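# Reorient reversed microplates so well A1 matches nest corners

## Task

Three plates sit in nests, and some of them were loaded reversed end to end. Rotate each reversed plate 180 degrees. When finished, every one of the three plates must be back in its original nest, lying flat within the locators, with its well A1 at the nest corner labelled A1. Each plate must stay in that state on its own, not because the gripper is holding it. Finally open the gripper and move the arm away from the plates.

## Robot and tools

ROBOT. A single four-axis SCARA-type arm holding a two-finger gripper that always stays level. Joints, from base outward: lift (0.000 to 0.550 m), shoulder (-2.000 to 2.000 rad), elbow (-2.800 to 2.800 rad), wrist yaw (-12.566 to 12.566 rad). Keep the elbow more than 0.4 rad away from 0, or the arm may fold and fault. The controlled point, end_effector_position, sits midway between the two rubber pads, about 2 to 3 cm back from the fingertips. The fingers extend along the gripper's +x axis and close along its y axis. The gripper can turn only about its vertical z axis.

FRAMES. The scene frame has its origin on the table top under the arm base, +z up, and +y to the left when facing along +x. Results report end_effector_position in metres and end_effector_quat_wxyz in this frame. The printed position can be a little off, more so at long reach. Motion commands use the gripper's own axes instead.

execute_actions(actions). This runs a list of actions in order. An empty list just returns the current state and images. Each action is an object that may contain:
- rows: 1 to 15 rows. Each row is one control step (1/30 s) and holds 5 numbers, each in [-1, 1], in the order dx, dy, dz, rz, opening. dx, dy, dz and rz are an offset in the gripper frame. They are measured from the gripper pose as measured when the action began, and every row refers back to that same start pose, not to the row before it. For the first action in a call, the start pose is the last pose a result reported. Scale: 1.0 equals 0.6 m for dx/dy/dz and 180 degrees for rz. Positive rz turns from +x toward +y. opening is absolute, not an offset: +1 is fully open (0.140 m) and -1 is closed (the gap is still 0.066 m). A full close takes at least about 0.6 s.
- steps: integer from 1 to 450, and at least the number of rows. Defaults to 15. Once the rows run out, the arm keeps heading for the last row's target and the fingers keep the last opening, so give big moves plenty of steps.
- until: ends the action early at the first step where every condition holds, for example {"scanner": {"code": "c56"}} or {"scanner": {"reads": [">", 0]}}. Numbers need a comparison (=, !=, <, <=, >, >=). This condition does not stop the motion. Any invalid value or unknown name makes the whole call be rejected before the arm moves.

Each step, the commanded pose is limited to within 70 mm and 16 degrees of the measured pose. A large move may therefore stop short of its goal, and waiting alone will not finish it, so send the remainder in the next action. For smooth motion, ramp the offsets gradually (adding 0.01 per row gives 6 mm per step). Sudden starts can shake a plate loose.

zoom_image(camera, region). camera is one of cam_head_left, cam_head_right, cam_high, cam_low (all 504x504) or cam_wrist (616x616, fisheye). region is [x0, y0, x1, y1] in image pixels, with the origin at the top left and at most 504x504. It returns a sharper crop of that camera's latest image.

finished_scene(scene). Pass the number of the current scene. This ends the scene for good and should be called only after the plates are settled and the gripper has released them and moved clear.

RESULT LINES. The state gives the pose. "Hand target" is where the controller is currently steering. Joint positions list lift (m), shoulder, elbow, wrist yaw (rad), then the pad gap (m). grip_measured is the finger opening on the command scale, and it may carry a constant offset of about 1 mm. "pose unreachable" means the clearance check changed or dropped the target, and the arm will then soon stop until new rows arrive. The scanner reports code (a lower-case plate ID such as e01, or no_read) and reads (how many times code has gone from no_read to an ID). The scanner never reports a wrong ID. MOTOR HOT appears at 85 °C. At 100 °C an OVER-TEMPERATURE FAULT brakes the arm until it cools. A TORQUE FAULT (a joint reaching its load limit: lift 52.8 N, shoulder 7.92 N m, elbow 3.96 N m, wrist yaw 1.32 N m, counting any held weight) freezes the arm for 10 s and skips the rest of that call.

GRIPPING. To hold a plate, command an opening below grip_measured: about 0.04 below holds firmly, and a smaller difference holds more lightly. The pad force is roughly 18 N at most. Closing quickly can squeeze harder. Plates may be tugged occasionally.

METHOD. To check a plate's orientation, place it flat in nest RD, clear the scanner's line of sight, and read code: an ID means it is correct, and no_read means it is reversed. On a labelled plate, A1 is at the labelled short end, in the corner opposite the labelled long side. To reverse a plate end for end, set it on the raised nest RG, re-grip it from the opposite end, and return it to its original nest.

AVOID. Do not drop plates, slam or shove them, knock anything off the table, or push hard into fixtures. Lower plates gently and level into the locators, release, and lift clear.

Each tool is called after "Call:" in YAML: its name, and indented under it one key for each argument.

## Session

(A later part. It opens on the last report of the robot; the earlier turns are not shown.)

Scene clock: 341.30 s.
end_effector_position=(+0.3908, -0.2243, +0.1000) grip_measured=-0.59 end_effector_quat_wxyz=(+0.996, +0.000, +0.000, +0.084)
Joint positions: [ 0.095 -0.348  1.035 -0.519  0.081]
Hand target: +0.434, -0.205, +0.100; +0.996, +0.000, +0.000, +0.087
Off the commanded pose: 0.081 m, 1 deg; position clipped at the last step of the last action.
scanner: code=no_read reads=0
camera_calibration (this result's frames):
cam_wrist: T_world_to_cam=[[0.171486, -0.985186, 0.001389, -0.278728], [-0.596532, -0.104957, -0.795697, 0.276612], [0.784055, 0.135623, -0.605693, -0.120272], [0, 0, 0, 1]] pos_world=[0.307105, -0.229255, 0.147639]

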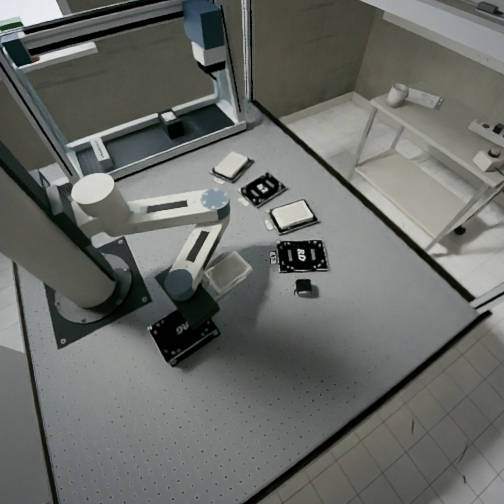

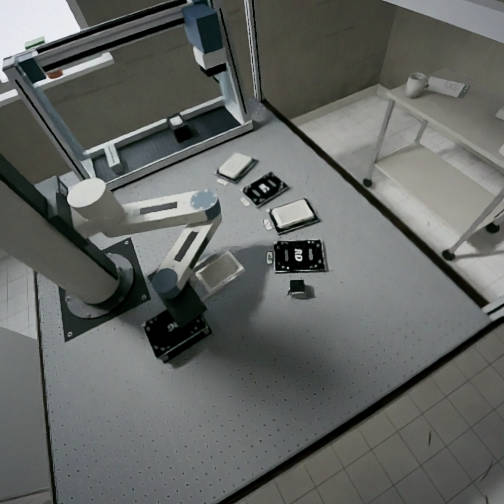

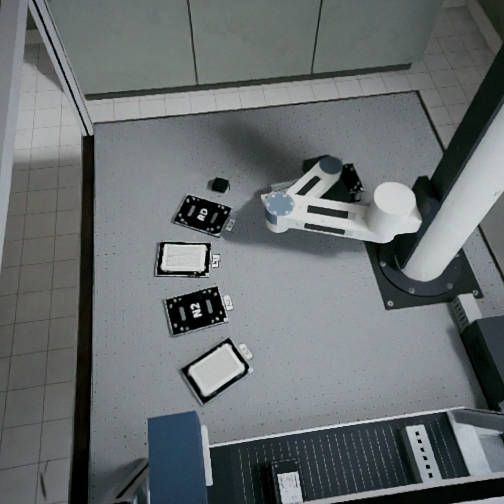

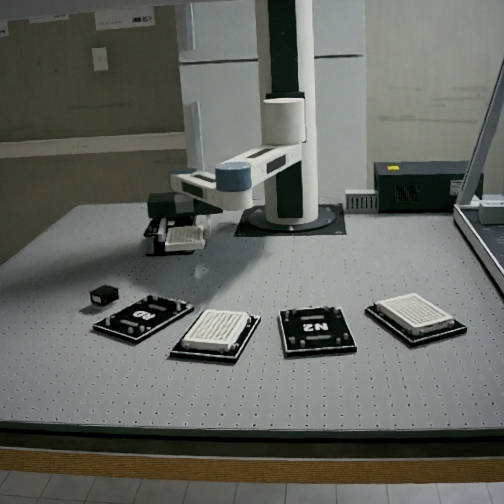

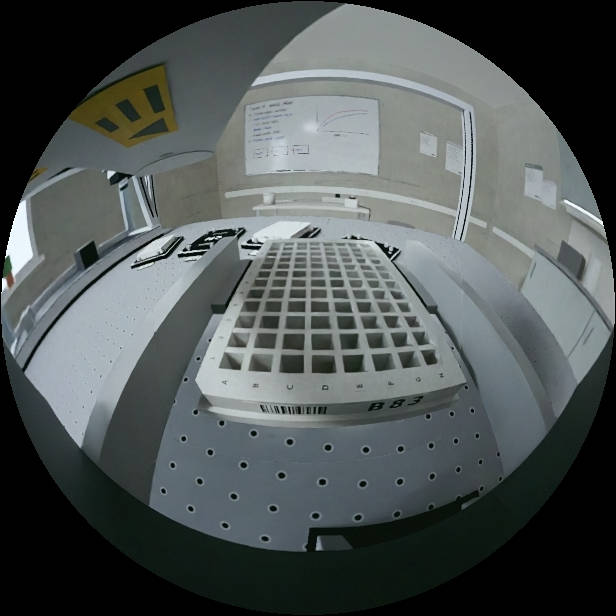

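Call:
execute_actions:
  actions:
    - {"rows": [[0.085,0.024,0,0,-0.635],[0.10,0.031,-0.002,0,-0.635],[0.122,0.042,-0.005,-0.001,-0.635],[0.15,0.057,-0.009,-0.002,-0.635],[0.185,0.075,-0.014,-0.003,-0.635],[0.225,0.096,-0.02,-0.004,-0.635],[0.265,0.117,-0.026,-0.005,-0.635],[0.31,0.1405,-0.032,-0.006,-0.635],[0.33,0.158,-0.036,-0.00687,-0.635],[0.35,0.176,-0.04,-0.00687,-0.635],[0.38,0.2,-0.045,-0.00687,-0.635],[0.59557,0.39967,-0.07167,-0.00687,-0.635]], "steps": 31}

Scene clock: 355.33 s.
end_effector_position=(+0.6462, +0.0510, +0.0616) grip_measured=-0.59 end_effector_quat_wxyz=(+0.995, +0.000, +0.000, +0.098)
Joint positions: [ 0.057  0.854  1.392 -2.05   0.081]
Hand target: +0.677, +0.075, +0.057; +0.996, +0.000, +0.000, +0.091
Off the commanded pose: 0.061 m, 3 deg; position clipped at the last step of the last action.
scanner: code=no_read reads=0
camera_calibration (this result's frames):
cam_wrist: T_world_to_cam=[[0.198454, -0.980109, 0.001389, -0.0689999], [-0.593427, -0.121286, -0.795697, 0.426172], [0.780039, 0.157085, -0.605693, -0.379649], [0, 0, 0, 1]] pos_world=[0.562737, 0.0436983, 0.109249]

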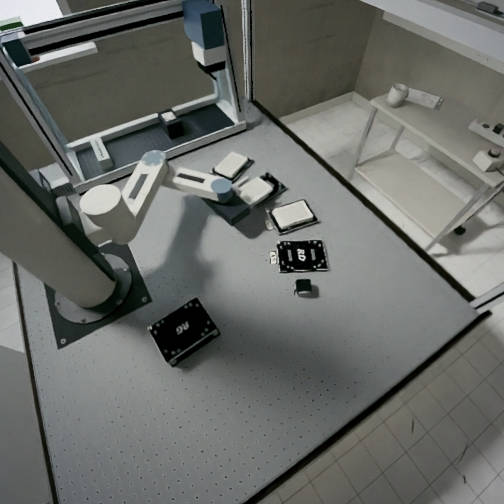

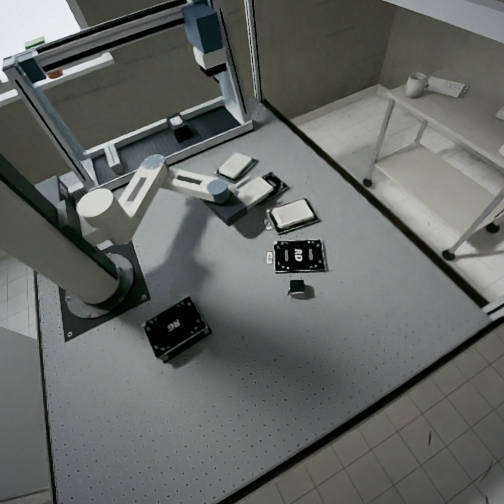

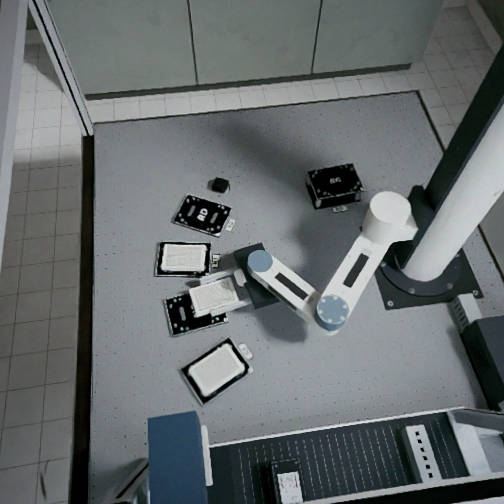

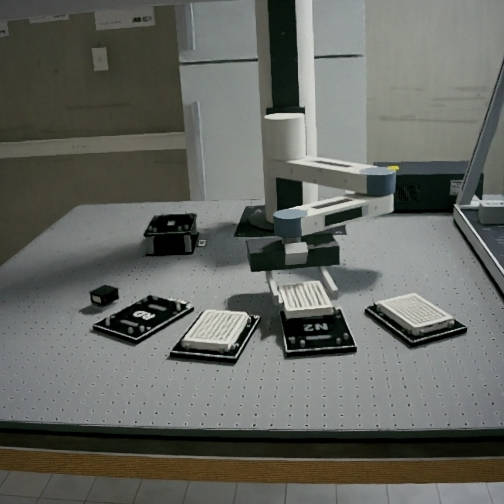

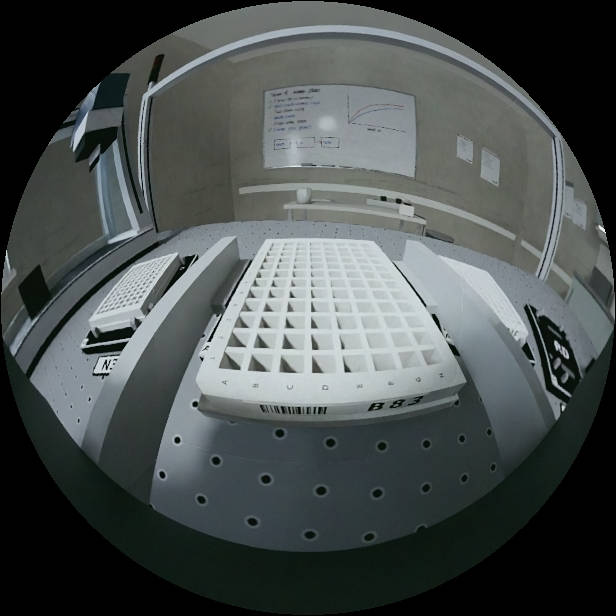

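Call:
execute_actions:
  actions:
    - {"rows": [[0.064,0.027,-0.009,-0.006,-0.635],[0.074,0.024,-0.012,-0.009,-0.635],[0.086,0.02,-0.016,-0.012,-0.635],[0.095,0.0175,-0.02,-0.0145,-0.635],[0.09952,0.01595,-0.02433,-0.01561,-0.635]], "steps": 7}

Scene clock: 366.10 s.
end_effector_position=(+0.7007, +0.0721, +0.0473) grip_measured=-0.59 end_effector_quat_wxyz=(+0.997, +0.000, +0.000, +0.074)
Joint positions: [ 0.042  0.787  1.695 -2.333  0.081]
Hand target: +0.703, +0.072, +0.047; +0.997, +0.000, +0.000, +0.073
Off the commanded pose: 0.002 m, 0 deg.
scanner: code=no_read reads=0
camera_calibration (this result's frames):
cam_wrist: T_world_to_cam=[[0.152336, -0.988328, 0.001389, -0.0262047], [-0.598456, -0.0933612, -0.795697, 0.451213], [0.786539, 0.120382, -0.605693, -0.436054], [0, 0, 0, 1]] pos_world=[0.616997, 0.06872, 0.0949503]

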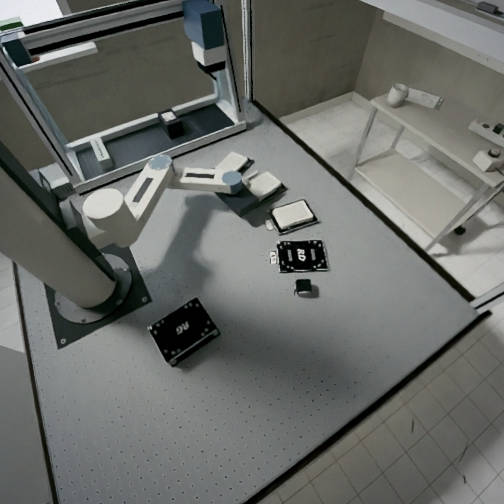

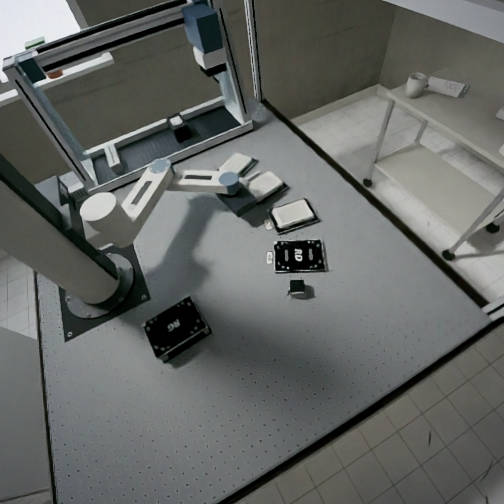

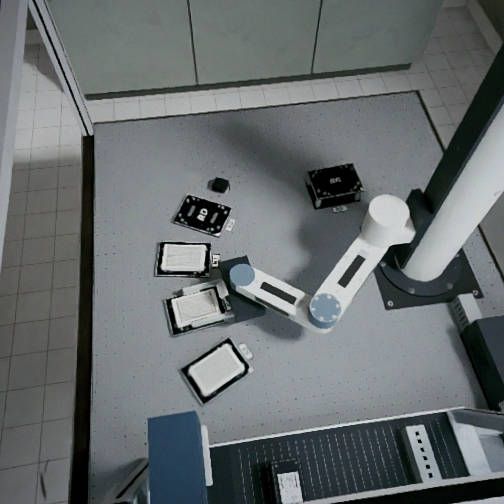

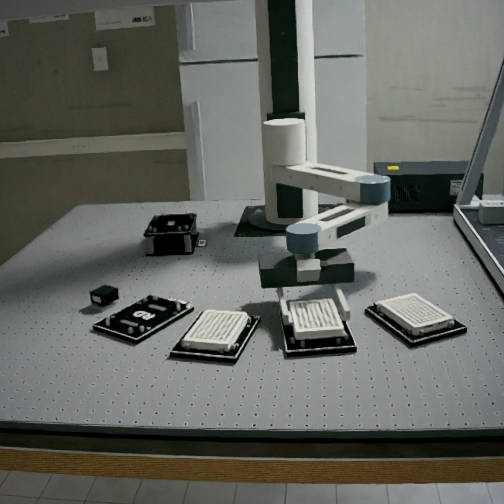

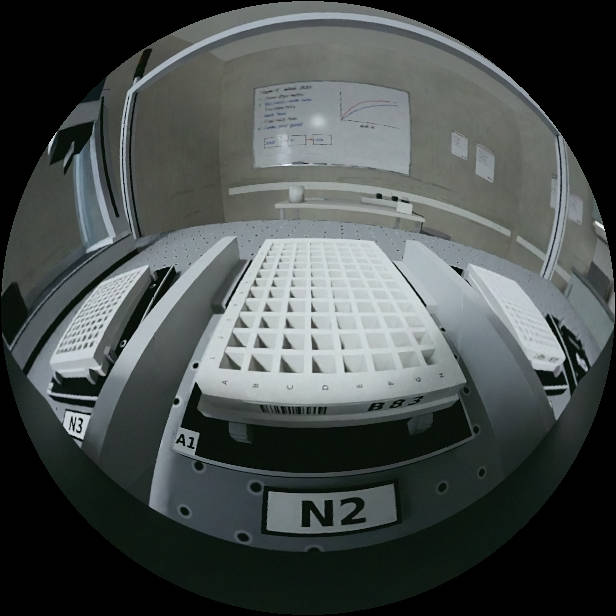

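Call:
execute_actions:
  actions: []

Call:
zoom_image:
  camera: "cam_wrist"
  region: [160, 370, 270, 480]

Call:
zoom_image:
  camera: "cam_wrist"
  region: [385, 355, 495, 465]

Scene clock: 372.90 s.
end_effector_position=(+0.7027, +0.0720, +0.0470) grip_measured=-0.59 end_effector_quat_wxyz=(+0.997, +0.000, +0.000, +0.074)
Joint positions: [ 0.042  0.782  1.706 -2.341  0.081]
Hand target: +0.703, +0.072, +0.047; +0.997, +0.000, +0.000, +0.073
Off the commanded pose: 0.000 m, 0 deg.
scanner: code=no_read reads=0
camera_calibration (this result's frames):
cam_wrist: T_world_to_cam=[[0.150528, -0.988605, 0.001389, -0.0253359], [-0.598626, -0.0922666, -0.795697, 0.452134], [0.786758, 0.118943, -0.605693, -0.437849], [0, 0, 0, 1]] pos_world=[0.618954, 0.0687488, 0.0945948]

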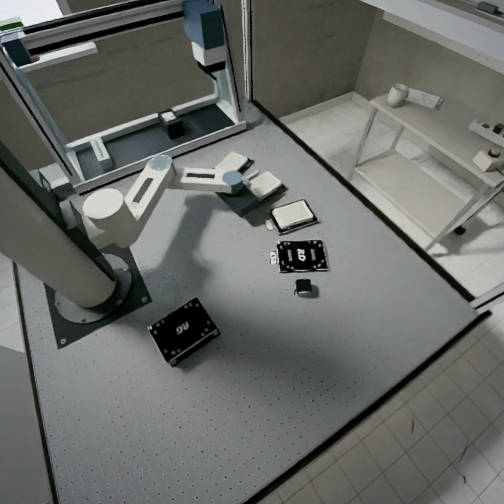

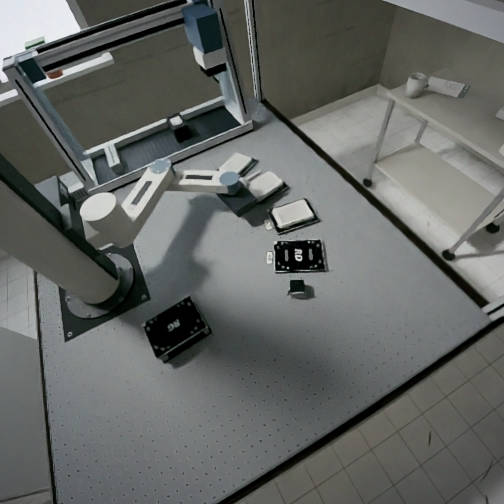

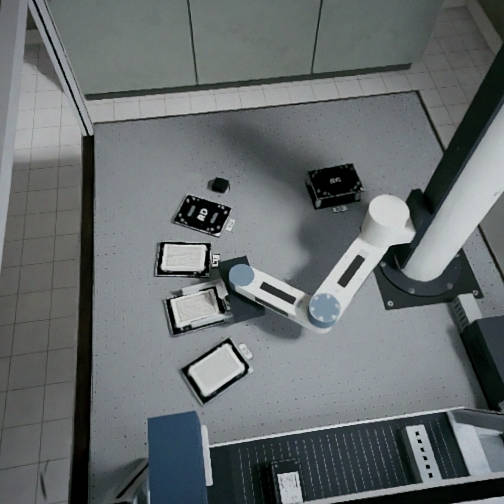

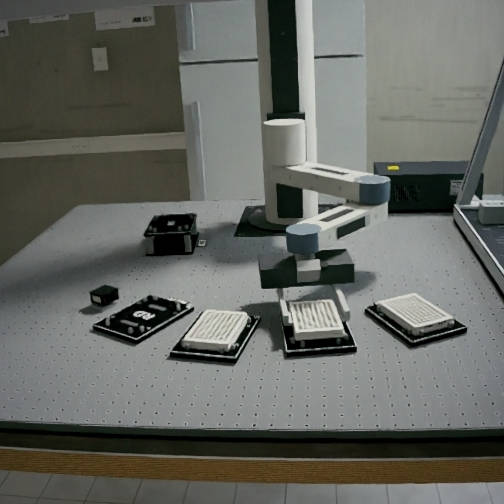

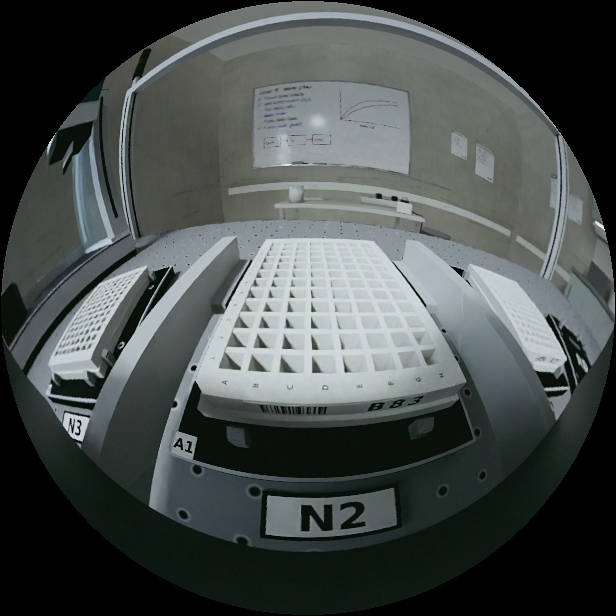

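Region (160, 370, 270, 480) of cam_wrist's 616x616 image, scaled by 4.582, with more detail than that image has.

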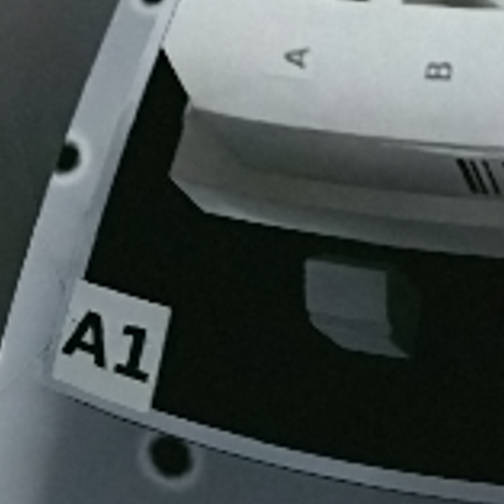

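Region (385, 355, 495, 465) of cam_wrist's 616x616 image, scaled by 4.582, with more detail than that image has.

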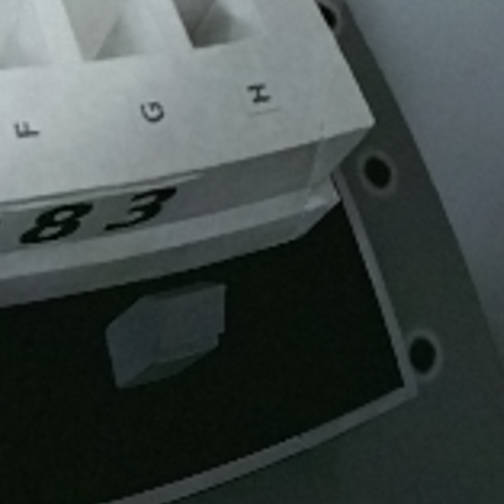

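Call:
execute_actions:
  actions:
    - {"rows": [[0.0002,0,-0.0035,0,-0.635],[0.0003,0,-0.0075,0,-0.635],[0.0003,0,-0.0115,0,-0.635],[0.0003,0,-0.0145,0,-0.635],[0.0003,0,-0.0163,0,-0.635],[0.0003,0,-0.017,0,-0.635],[0.0003,0,-0.017,0,-0.635],[0.0003,0,-0.017,0,-0.60],[0.0003,0,-0.017,0,-0.55],[0.0003,0,-0.017,0,-0.45],[0.0003,0,-0.017,0,-0.25]], "steps": 11}

Call:
zoom_image:
  camera: "cam_wrist"
  region: [160, 350, 270, 460]

Call:
zoom_image:
  camera: "cam_wrist"
  region: [390, 340, 500, 450]

Scene clock: 382.93 s.
end_effector_position=(+0.7028, +0.0720, +0.0367) grip_measured=-0.43 end_effector_quat_wxyz=(+0.997, +0.000, +0.000, +0.074)
Joint positions: [ 0.032  0.782  1.707 -2.341  0.087]
Hand target: +0.703, +0.072, +0.037; +0.997, +0.000, +0.000, +0.074
Off the commanded pose: 0.000 m, 0 deg.
scanner: code=no_read reads=0
camera_calibration (this result's frames):
cam_wrist: T_world_to_cam=[[0.150591, -0.988595, 0.001389, -0.0253532], [-0.59862, -0.0923044, -0.795697, 0.444078], [0.786751, 0.118993, -0.605693, -0.444154], [0, 0, 0, 1]] pos_world=[0.61909, 0.0687775, 0.0843661]

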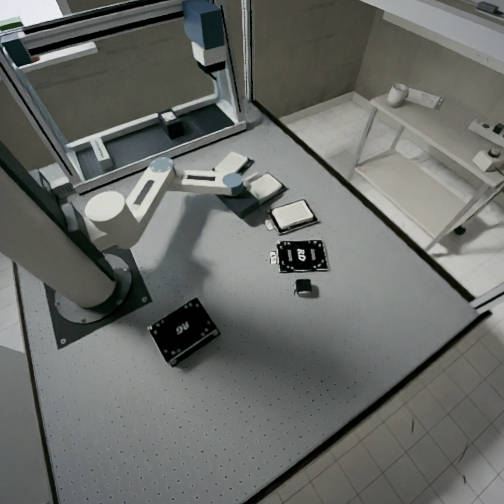

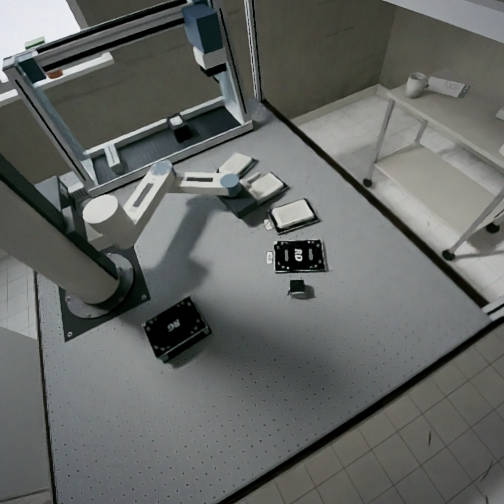

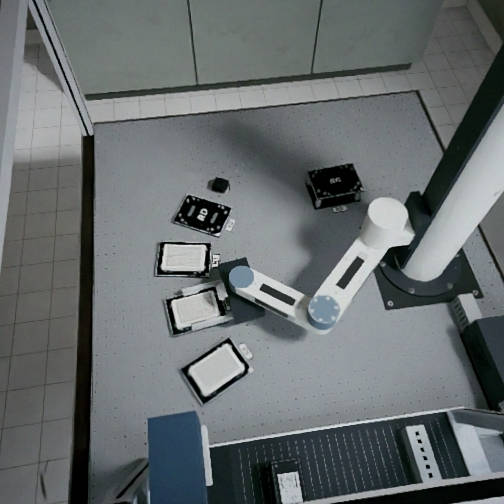

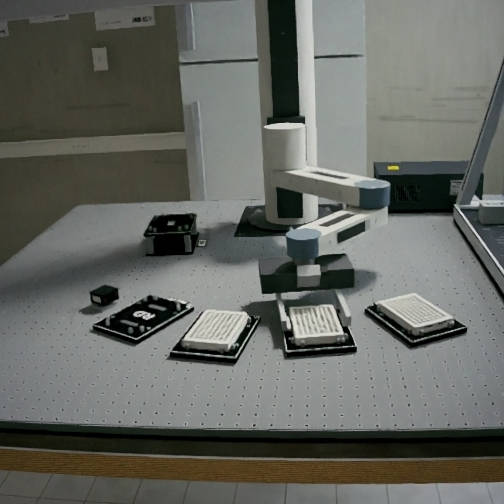

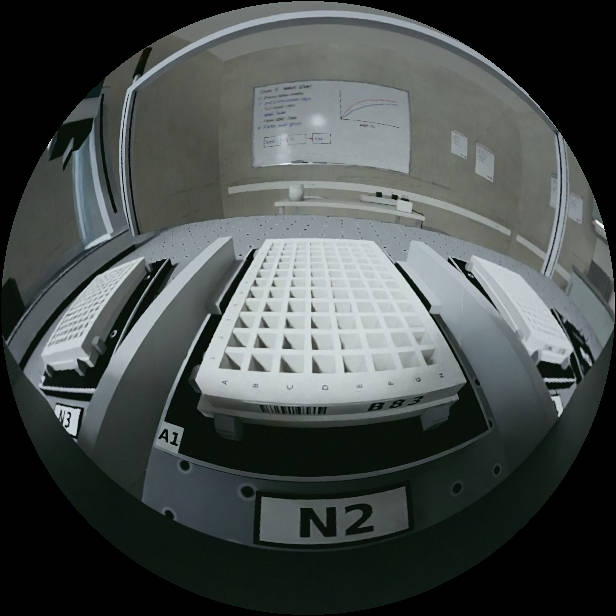

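Region (160, 350, 270, 460) of cam_wrist's 616x616 image, scaled by 4.582, with more detail than that image has.

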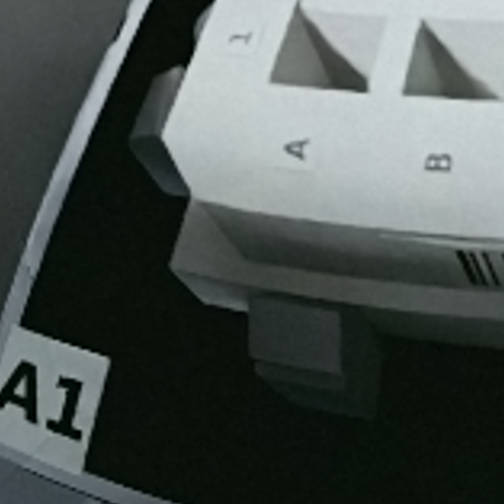

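Region (390, 340, 500, 450) of cam_wrist's 616x616 image, scaled by 4.582, with more detail than that image has.

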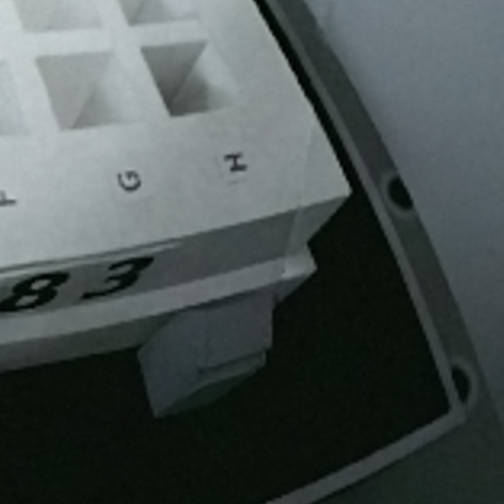

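Call:
execute_actions:
  actions:
    - {"rows": [[0,0,0.012,0,-0.25],[0,0,0.022,0,-0.25],[0,0.003,0.0255,0,-0.25],[-0.001,0.015,0.0255,0.005,-0.25],[-0.003,0.045,0.0255,0.015,-0.25],[-0.006,0.09,0.0255,0.03,-0.25],[-0.01842,0.31898,0.0255,0.10481,-0.25]], "steps": 19}

Scene clock: 388.80 s.
end_effector_position=(+0.6582, +0.2628, +0.0521) grip_measured=-0.25 end_effector_quat_wxyz=(+0.968, +0.000, +0.000, +0.252)
Joint positions: [ 0.047  1.098  1.813 -2.401  0.094]
Hand target: +0.663, +0.259, +0.052; +0.971, +0.000, +0.000, +0.238
Off the commanded pose: 0.006 m, 2 deg.
scanner: code=no_read reads=0
camera_calibration (this result's frames):
cam_wrist: T_world_to_cam=[[0.491409, -0.870928, 0.001389, -0.0852772], [-0.526973, -0.298606, -0.795697, 0.454262], [0.69341, 0.390281, -0.605693, -0.432345], [0, 0, 0, 1]] pos_world=[0.581082, 0.230111, 0.099705]

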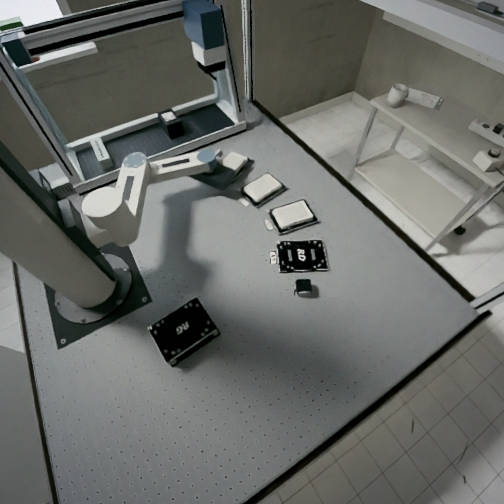

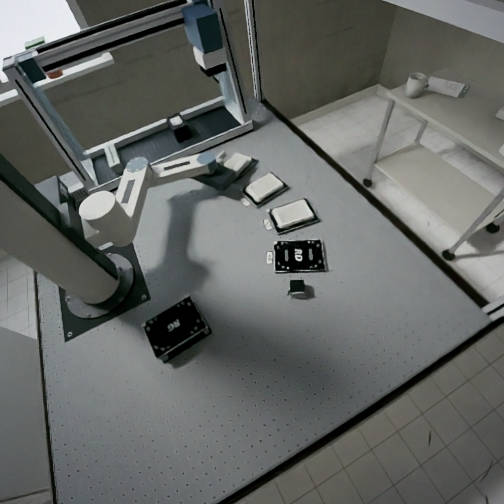

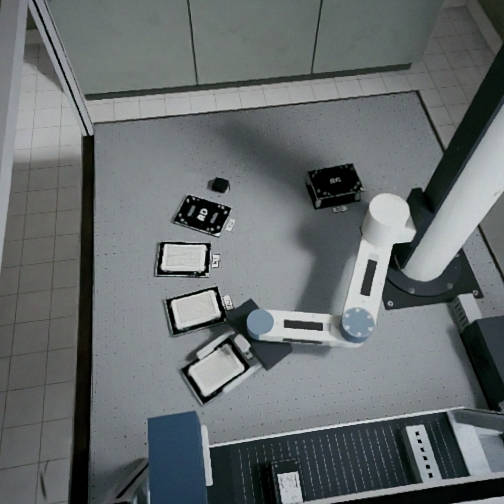

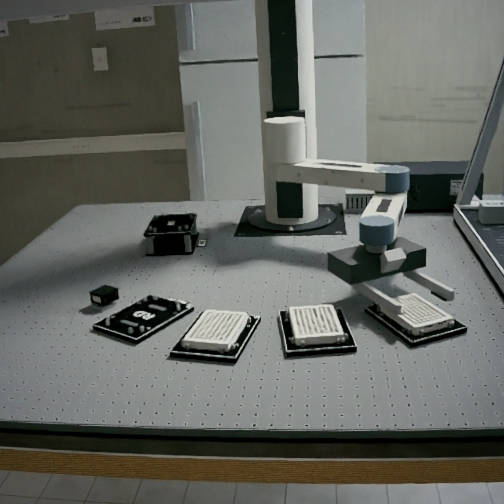

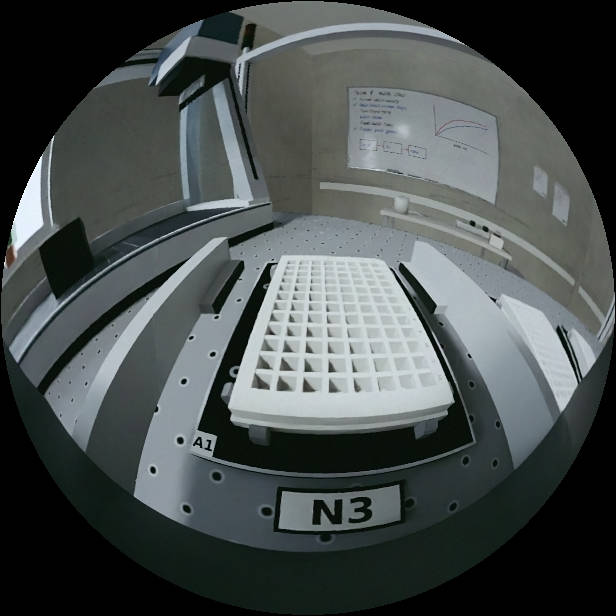

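Call:
execute_actions:
  actions: []

Call:
zoom_image:
  camera: "cam_wrist"
  region: [170, 370, 280, 480]

Call:
zoom_image:
  camera: "cam_wrist"
  region: [385, 355, 495, 465]

Call:
zoom_image:
  camera: "cam_wrist"
  region: [245, 240, 415, 300]

Scene clock: 392.67 s.
end_effector_position=(+0.6633, +0.2593, +0.0521) grip_measured=-0.25 end_effector_quat_wxyz=(+0.971, +0.000, +0.000, +0.237)
Joint positions: [ 0.047  1.088  1.83  -2.439  0.094]
Hand target: +0.663, +0.259, +0.052; +0.971, +0.000, +0.000, +0.238
Off the commanded pose: 0.001 m, 0 deg.
scanner: code=no_read reads=0
camera_calibration (this result's frames):
cam_wrist: T_world_to_cam=[[0.464342, -0.885655, 0.001389, -0.0690837], [-0.535923, -0.282228, -0.795697, 0.457549], [0.705105, 0.368731, -0.605693, -0.436628], [0, 0, 0, 1]] pos_world=[0.585158, 0.228947, 0.0997044]

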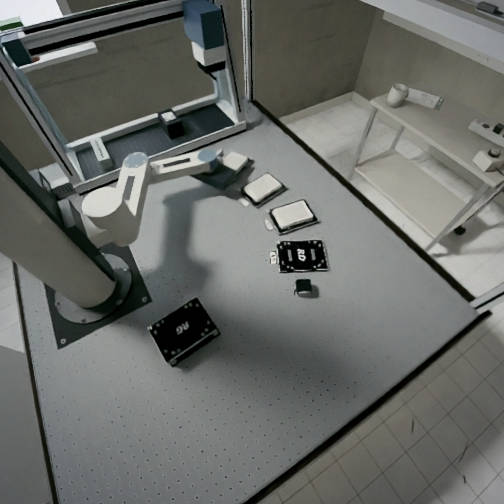

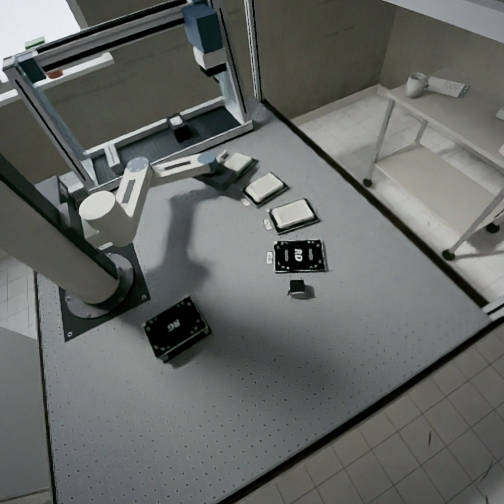

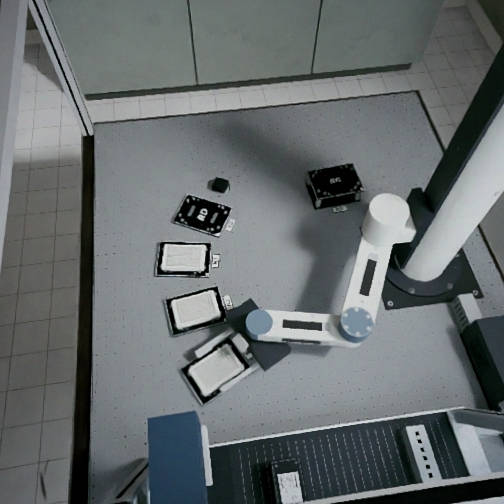

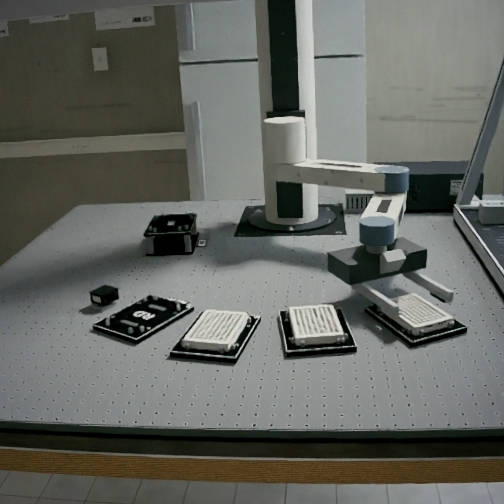

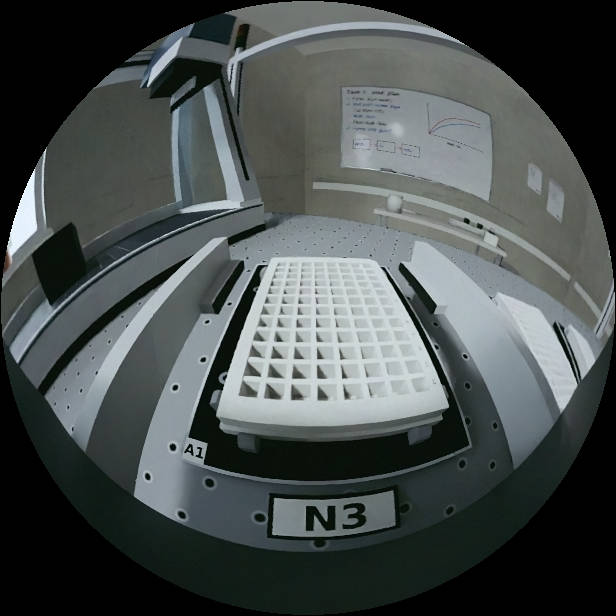

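Region (170, 370, 280, 480) of cam_wrist's 616x616 image, scaled by 4.582, with more detail than that image has.

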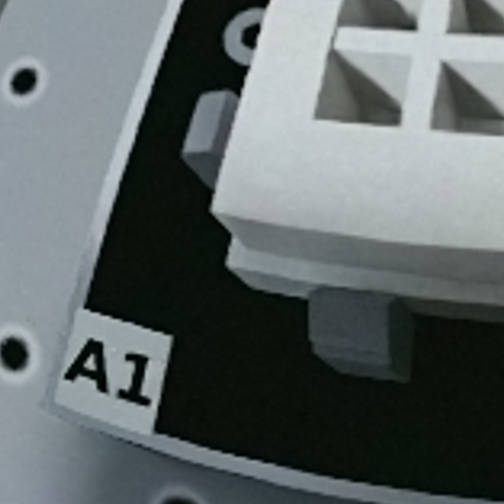

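Region (385, 355, 495, 465) of cam_wrist's 616x616 image, scaled by 4.582, with more detail than that image has.

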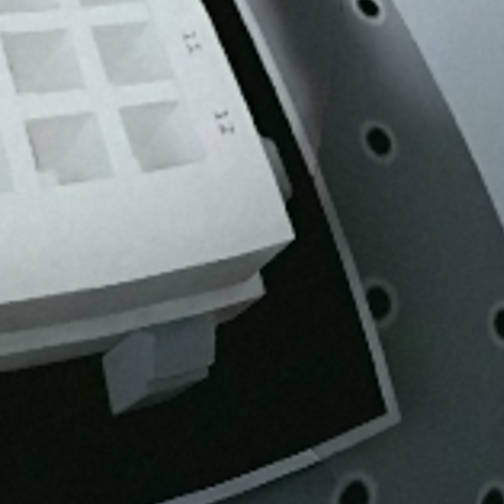

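Region (245, 240, 415, 300) of cam_wrist's 616x616 image, scaled by 2.965, with more detail than that image has; it fills the top 178 rows of this view, and the rest is white.

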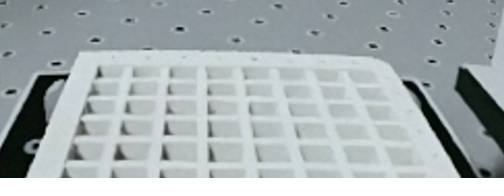

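Call:
execute_actions:
  actions:
    - {"rows": [[-0.001,-0.0025,-0.006,-0.002,-0.27],[-0.00167,-0.00433,-0.013,-0.00389,-0.30],[-0.00167,-0.00433,-0.019,-0.00389,-0.33],[-0.00167,-0.00433,-0.0235,-0.00389,-0.37],[-0.00167,-0.00433,-0.0255,-0.00389,-0.42],[-0.00167,-0.00433,-0.0255,-0.00389,-0.47],[-0.00167,-0.00433,-0.0255,-0.00389,-0.52],[-0.00167,-0.00433,-0.0255,-0.00389,-0.545],[-0.00167,-0.00433,-0.0255,-0.00389,-0.565],[-0.00167,-0.00433,-0.0255,-0.00389,-0.585],[-0.00167,-0.00433,-0.0255,-0.00389,-0.605],[-0.00167,-0.00433,-0.0255,-0.00389,-0.62],[-0.00167,-0.00433,-0.0255,-0.00389,-0.635]], "steps": 13}

Call:
zoom_image:
  camera: "cam_wrist"
  region: [160, 350, 270, 460]

Call:
zoom_image:
  camera: "cam_wrist"
  region: [390, 340, 500, 450]

Scene clock: 417.00 s.
end_effector_position=(+0.6636, +0.2565, +0.0367) grip_measured=-0.59 end_effector_quat_wxyz=(+0.973, +0.000, +0.000, +0.231)
Joint positions: [ 0.032  1.088  1.824 -2.445  0.081]
Hand target: +0.664, +0.256, +0.037; +0.973, +0.000, +0.000, +0.231
Off the commanded pose: 0.000 m, 0 deg.
scanner: code=no_read reads=0
camera_calibration (this result's frames):
cam_wrist: T_world_to_cam=[[0.453544, -0.891233, 0.001389, -0.0630804], [-0.539313, -0.275694, -0.795697, 0.445315], [0.709534, 0.360135, -0.605693, -0.445884], [0, 0, 0, 1]] pos_world=[0.585144, 0.22713, 0.0843546]

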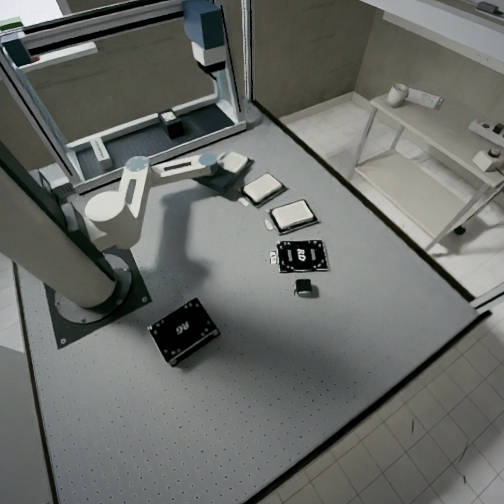

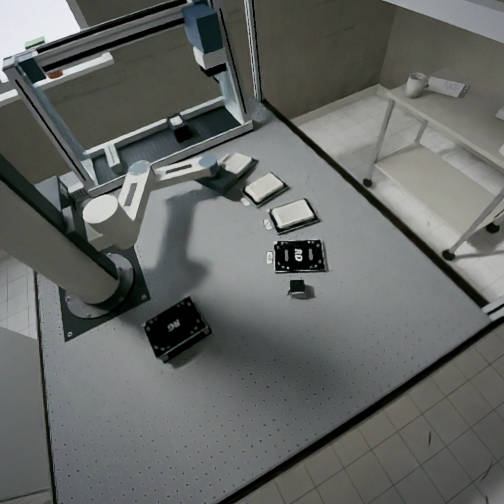

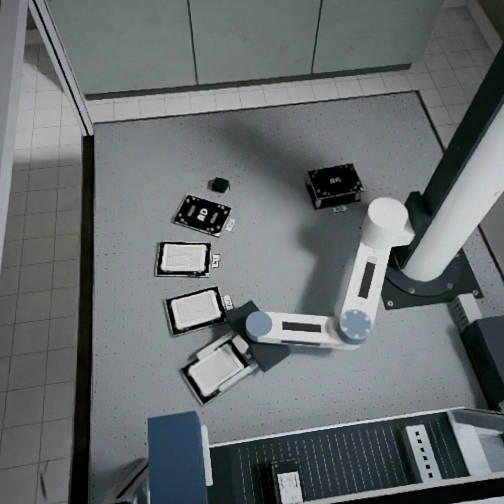

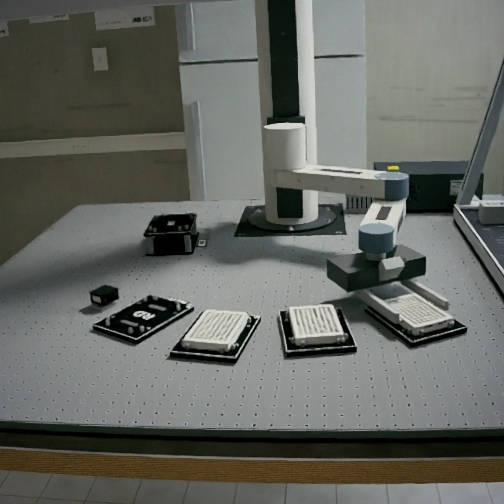

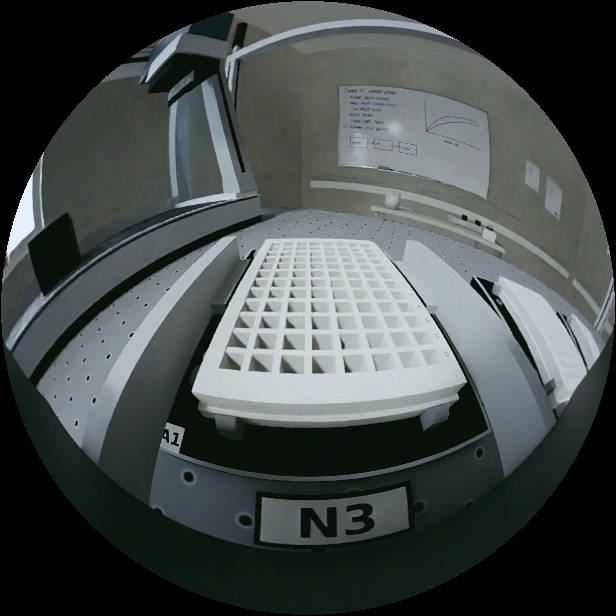

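Region (160, 350, 270, 460) of cam_wrist's 616x616 image, scaled by 4.582, with more detail than that image has.

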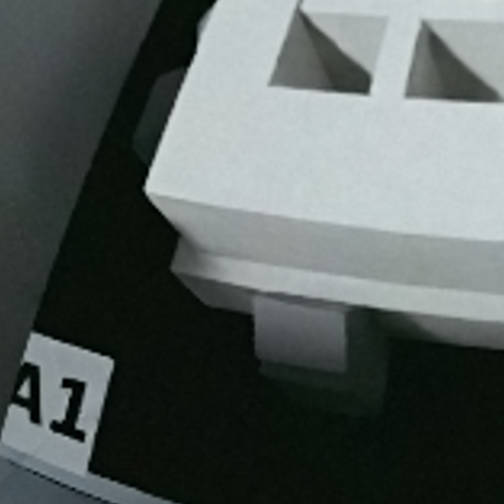

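Region (390, 340, 500, 450) of cam_wrist's 616x616 image, scaled by 4.582, with more detail than that image has.

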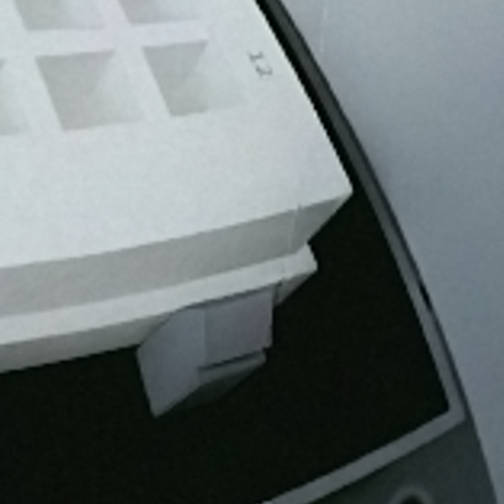

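Call:
execute_actions:
  actions:
    - {"rows": [[0,0,0.005,0,-0.635],[0,0,0.012,0,-0.635],[0,0,0.021,0,-0.635],[-0.003,0,0.032,0,-0.635],[-0.01,-0.004,0.045,-0.006,-0.635],[-0.022,-0.011,0.058,-0.018,-0.635],[-0.04,-0.021,0.07,-0.036,-0.635],[-0.063,-0.034,0.082,-0.06,-0.635],[-0.09,-0.048,0.092,-0.09,-0.635],[-0.12,-0.065,0.1,-0.125,-0.635],[-0.155,-0.083,0.1055,-0.165,-0.635],[-0.195,-0.105,0.1055,-0.21,-0.635],[-0.67473,-0.36265,0.1055,-0.7597,-0.635]], "steps": 36}

Scene clock: 444.20 s.
end_effector_position=(+0.3992, -0.1051, +0.0998) grip_measured=-0.59 end_effector_quat_wxyz=(+0.733, +0.000, +0.000, -0.680)
Joint positions: [ 0.095  1.139  0.846 -3.481  0.081]
Hand target: +0.398, -0.116, +0.100; +0.668, +0.000, +0.000, -0.744
Off the commanded pose: 0.015 m, 24 deg; orientation clipped at the last step of the last action.
scanner: code=no_read reads=0
camera_calibration (this result's frames):
cam_wrist: T_world_to_cam=[[-0.99694, -0.0781582, 0.001389, 0.398985], [-0.0484418, 0.603754, -0.795697, 0.149678], [0.0613517, -0.79333, -0.605693, 0.0477413], [0, 0, 0, 1]] pos_world=[0.402086, -0.02131, 0.14746]

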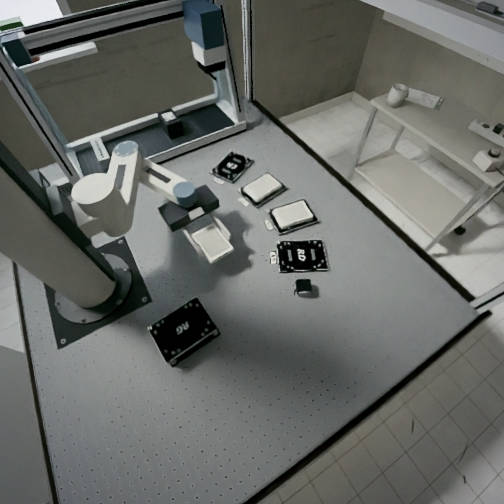

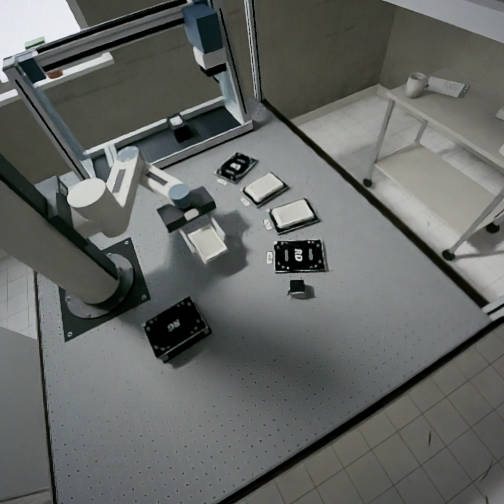

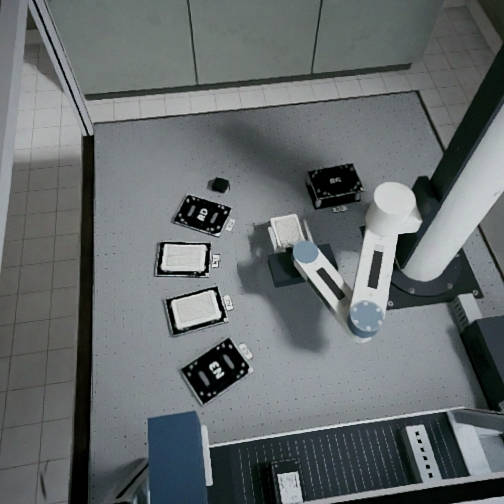

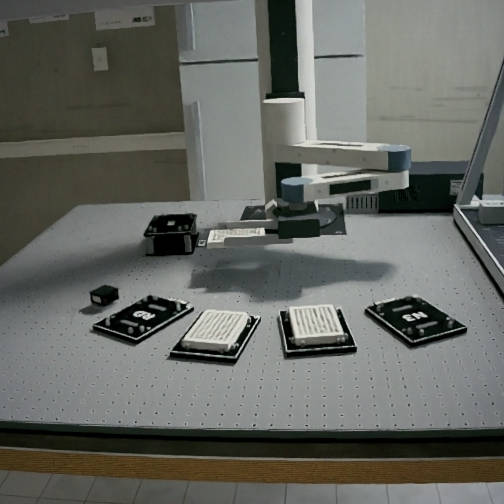

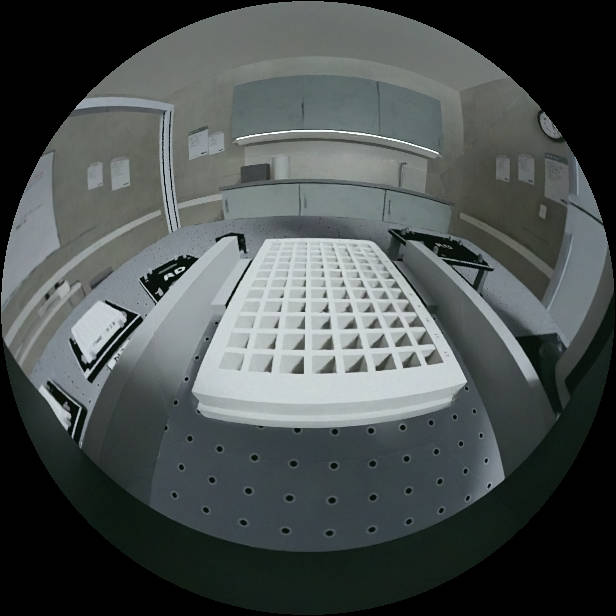

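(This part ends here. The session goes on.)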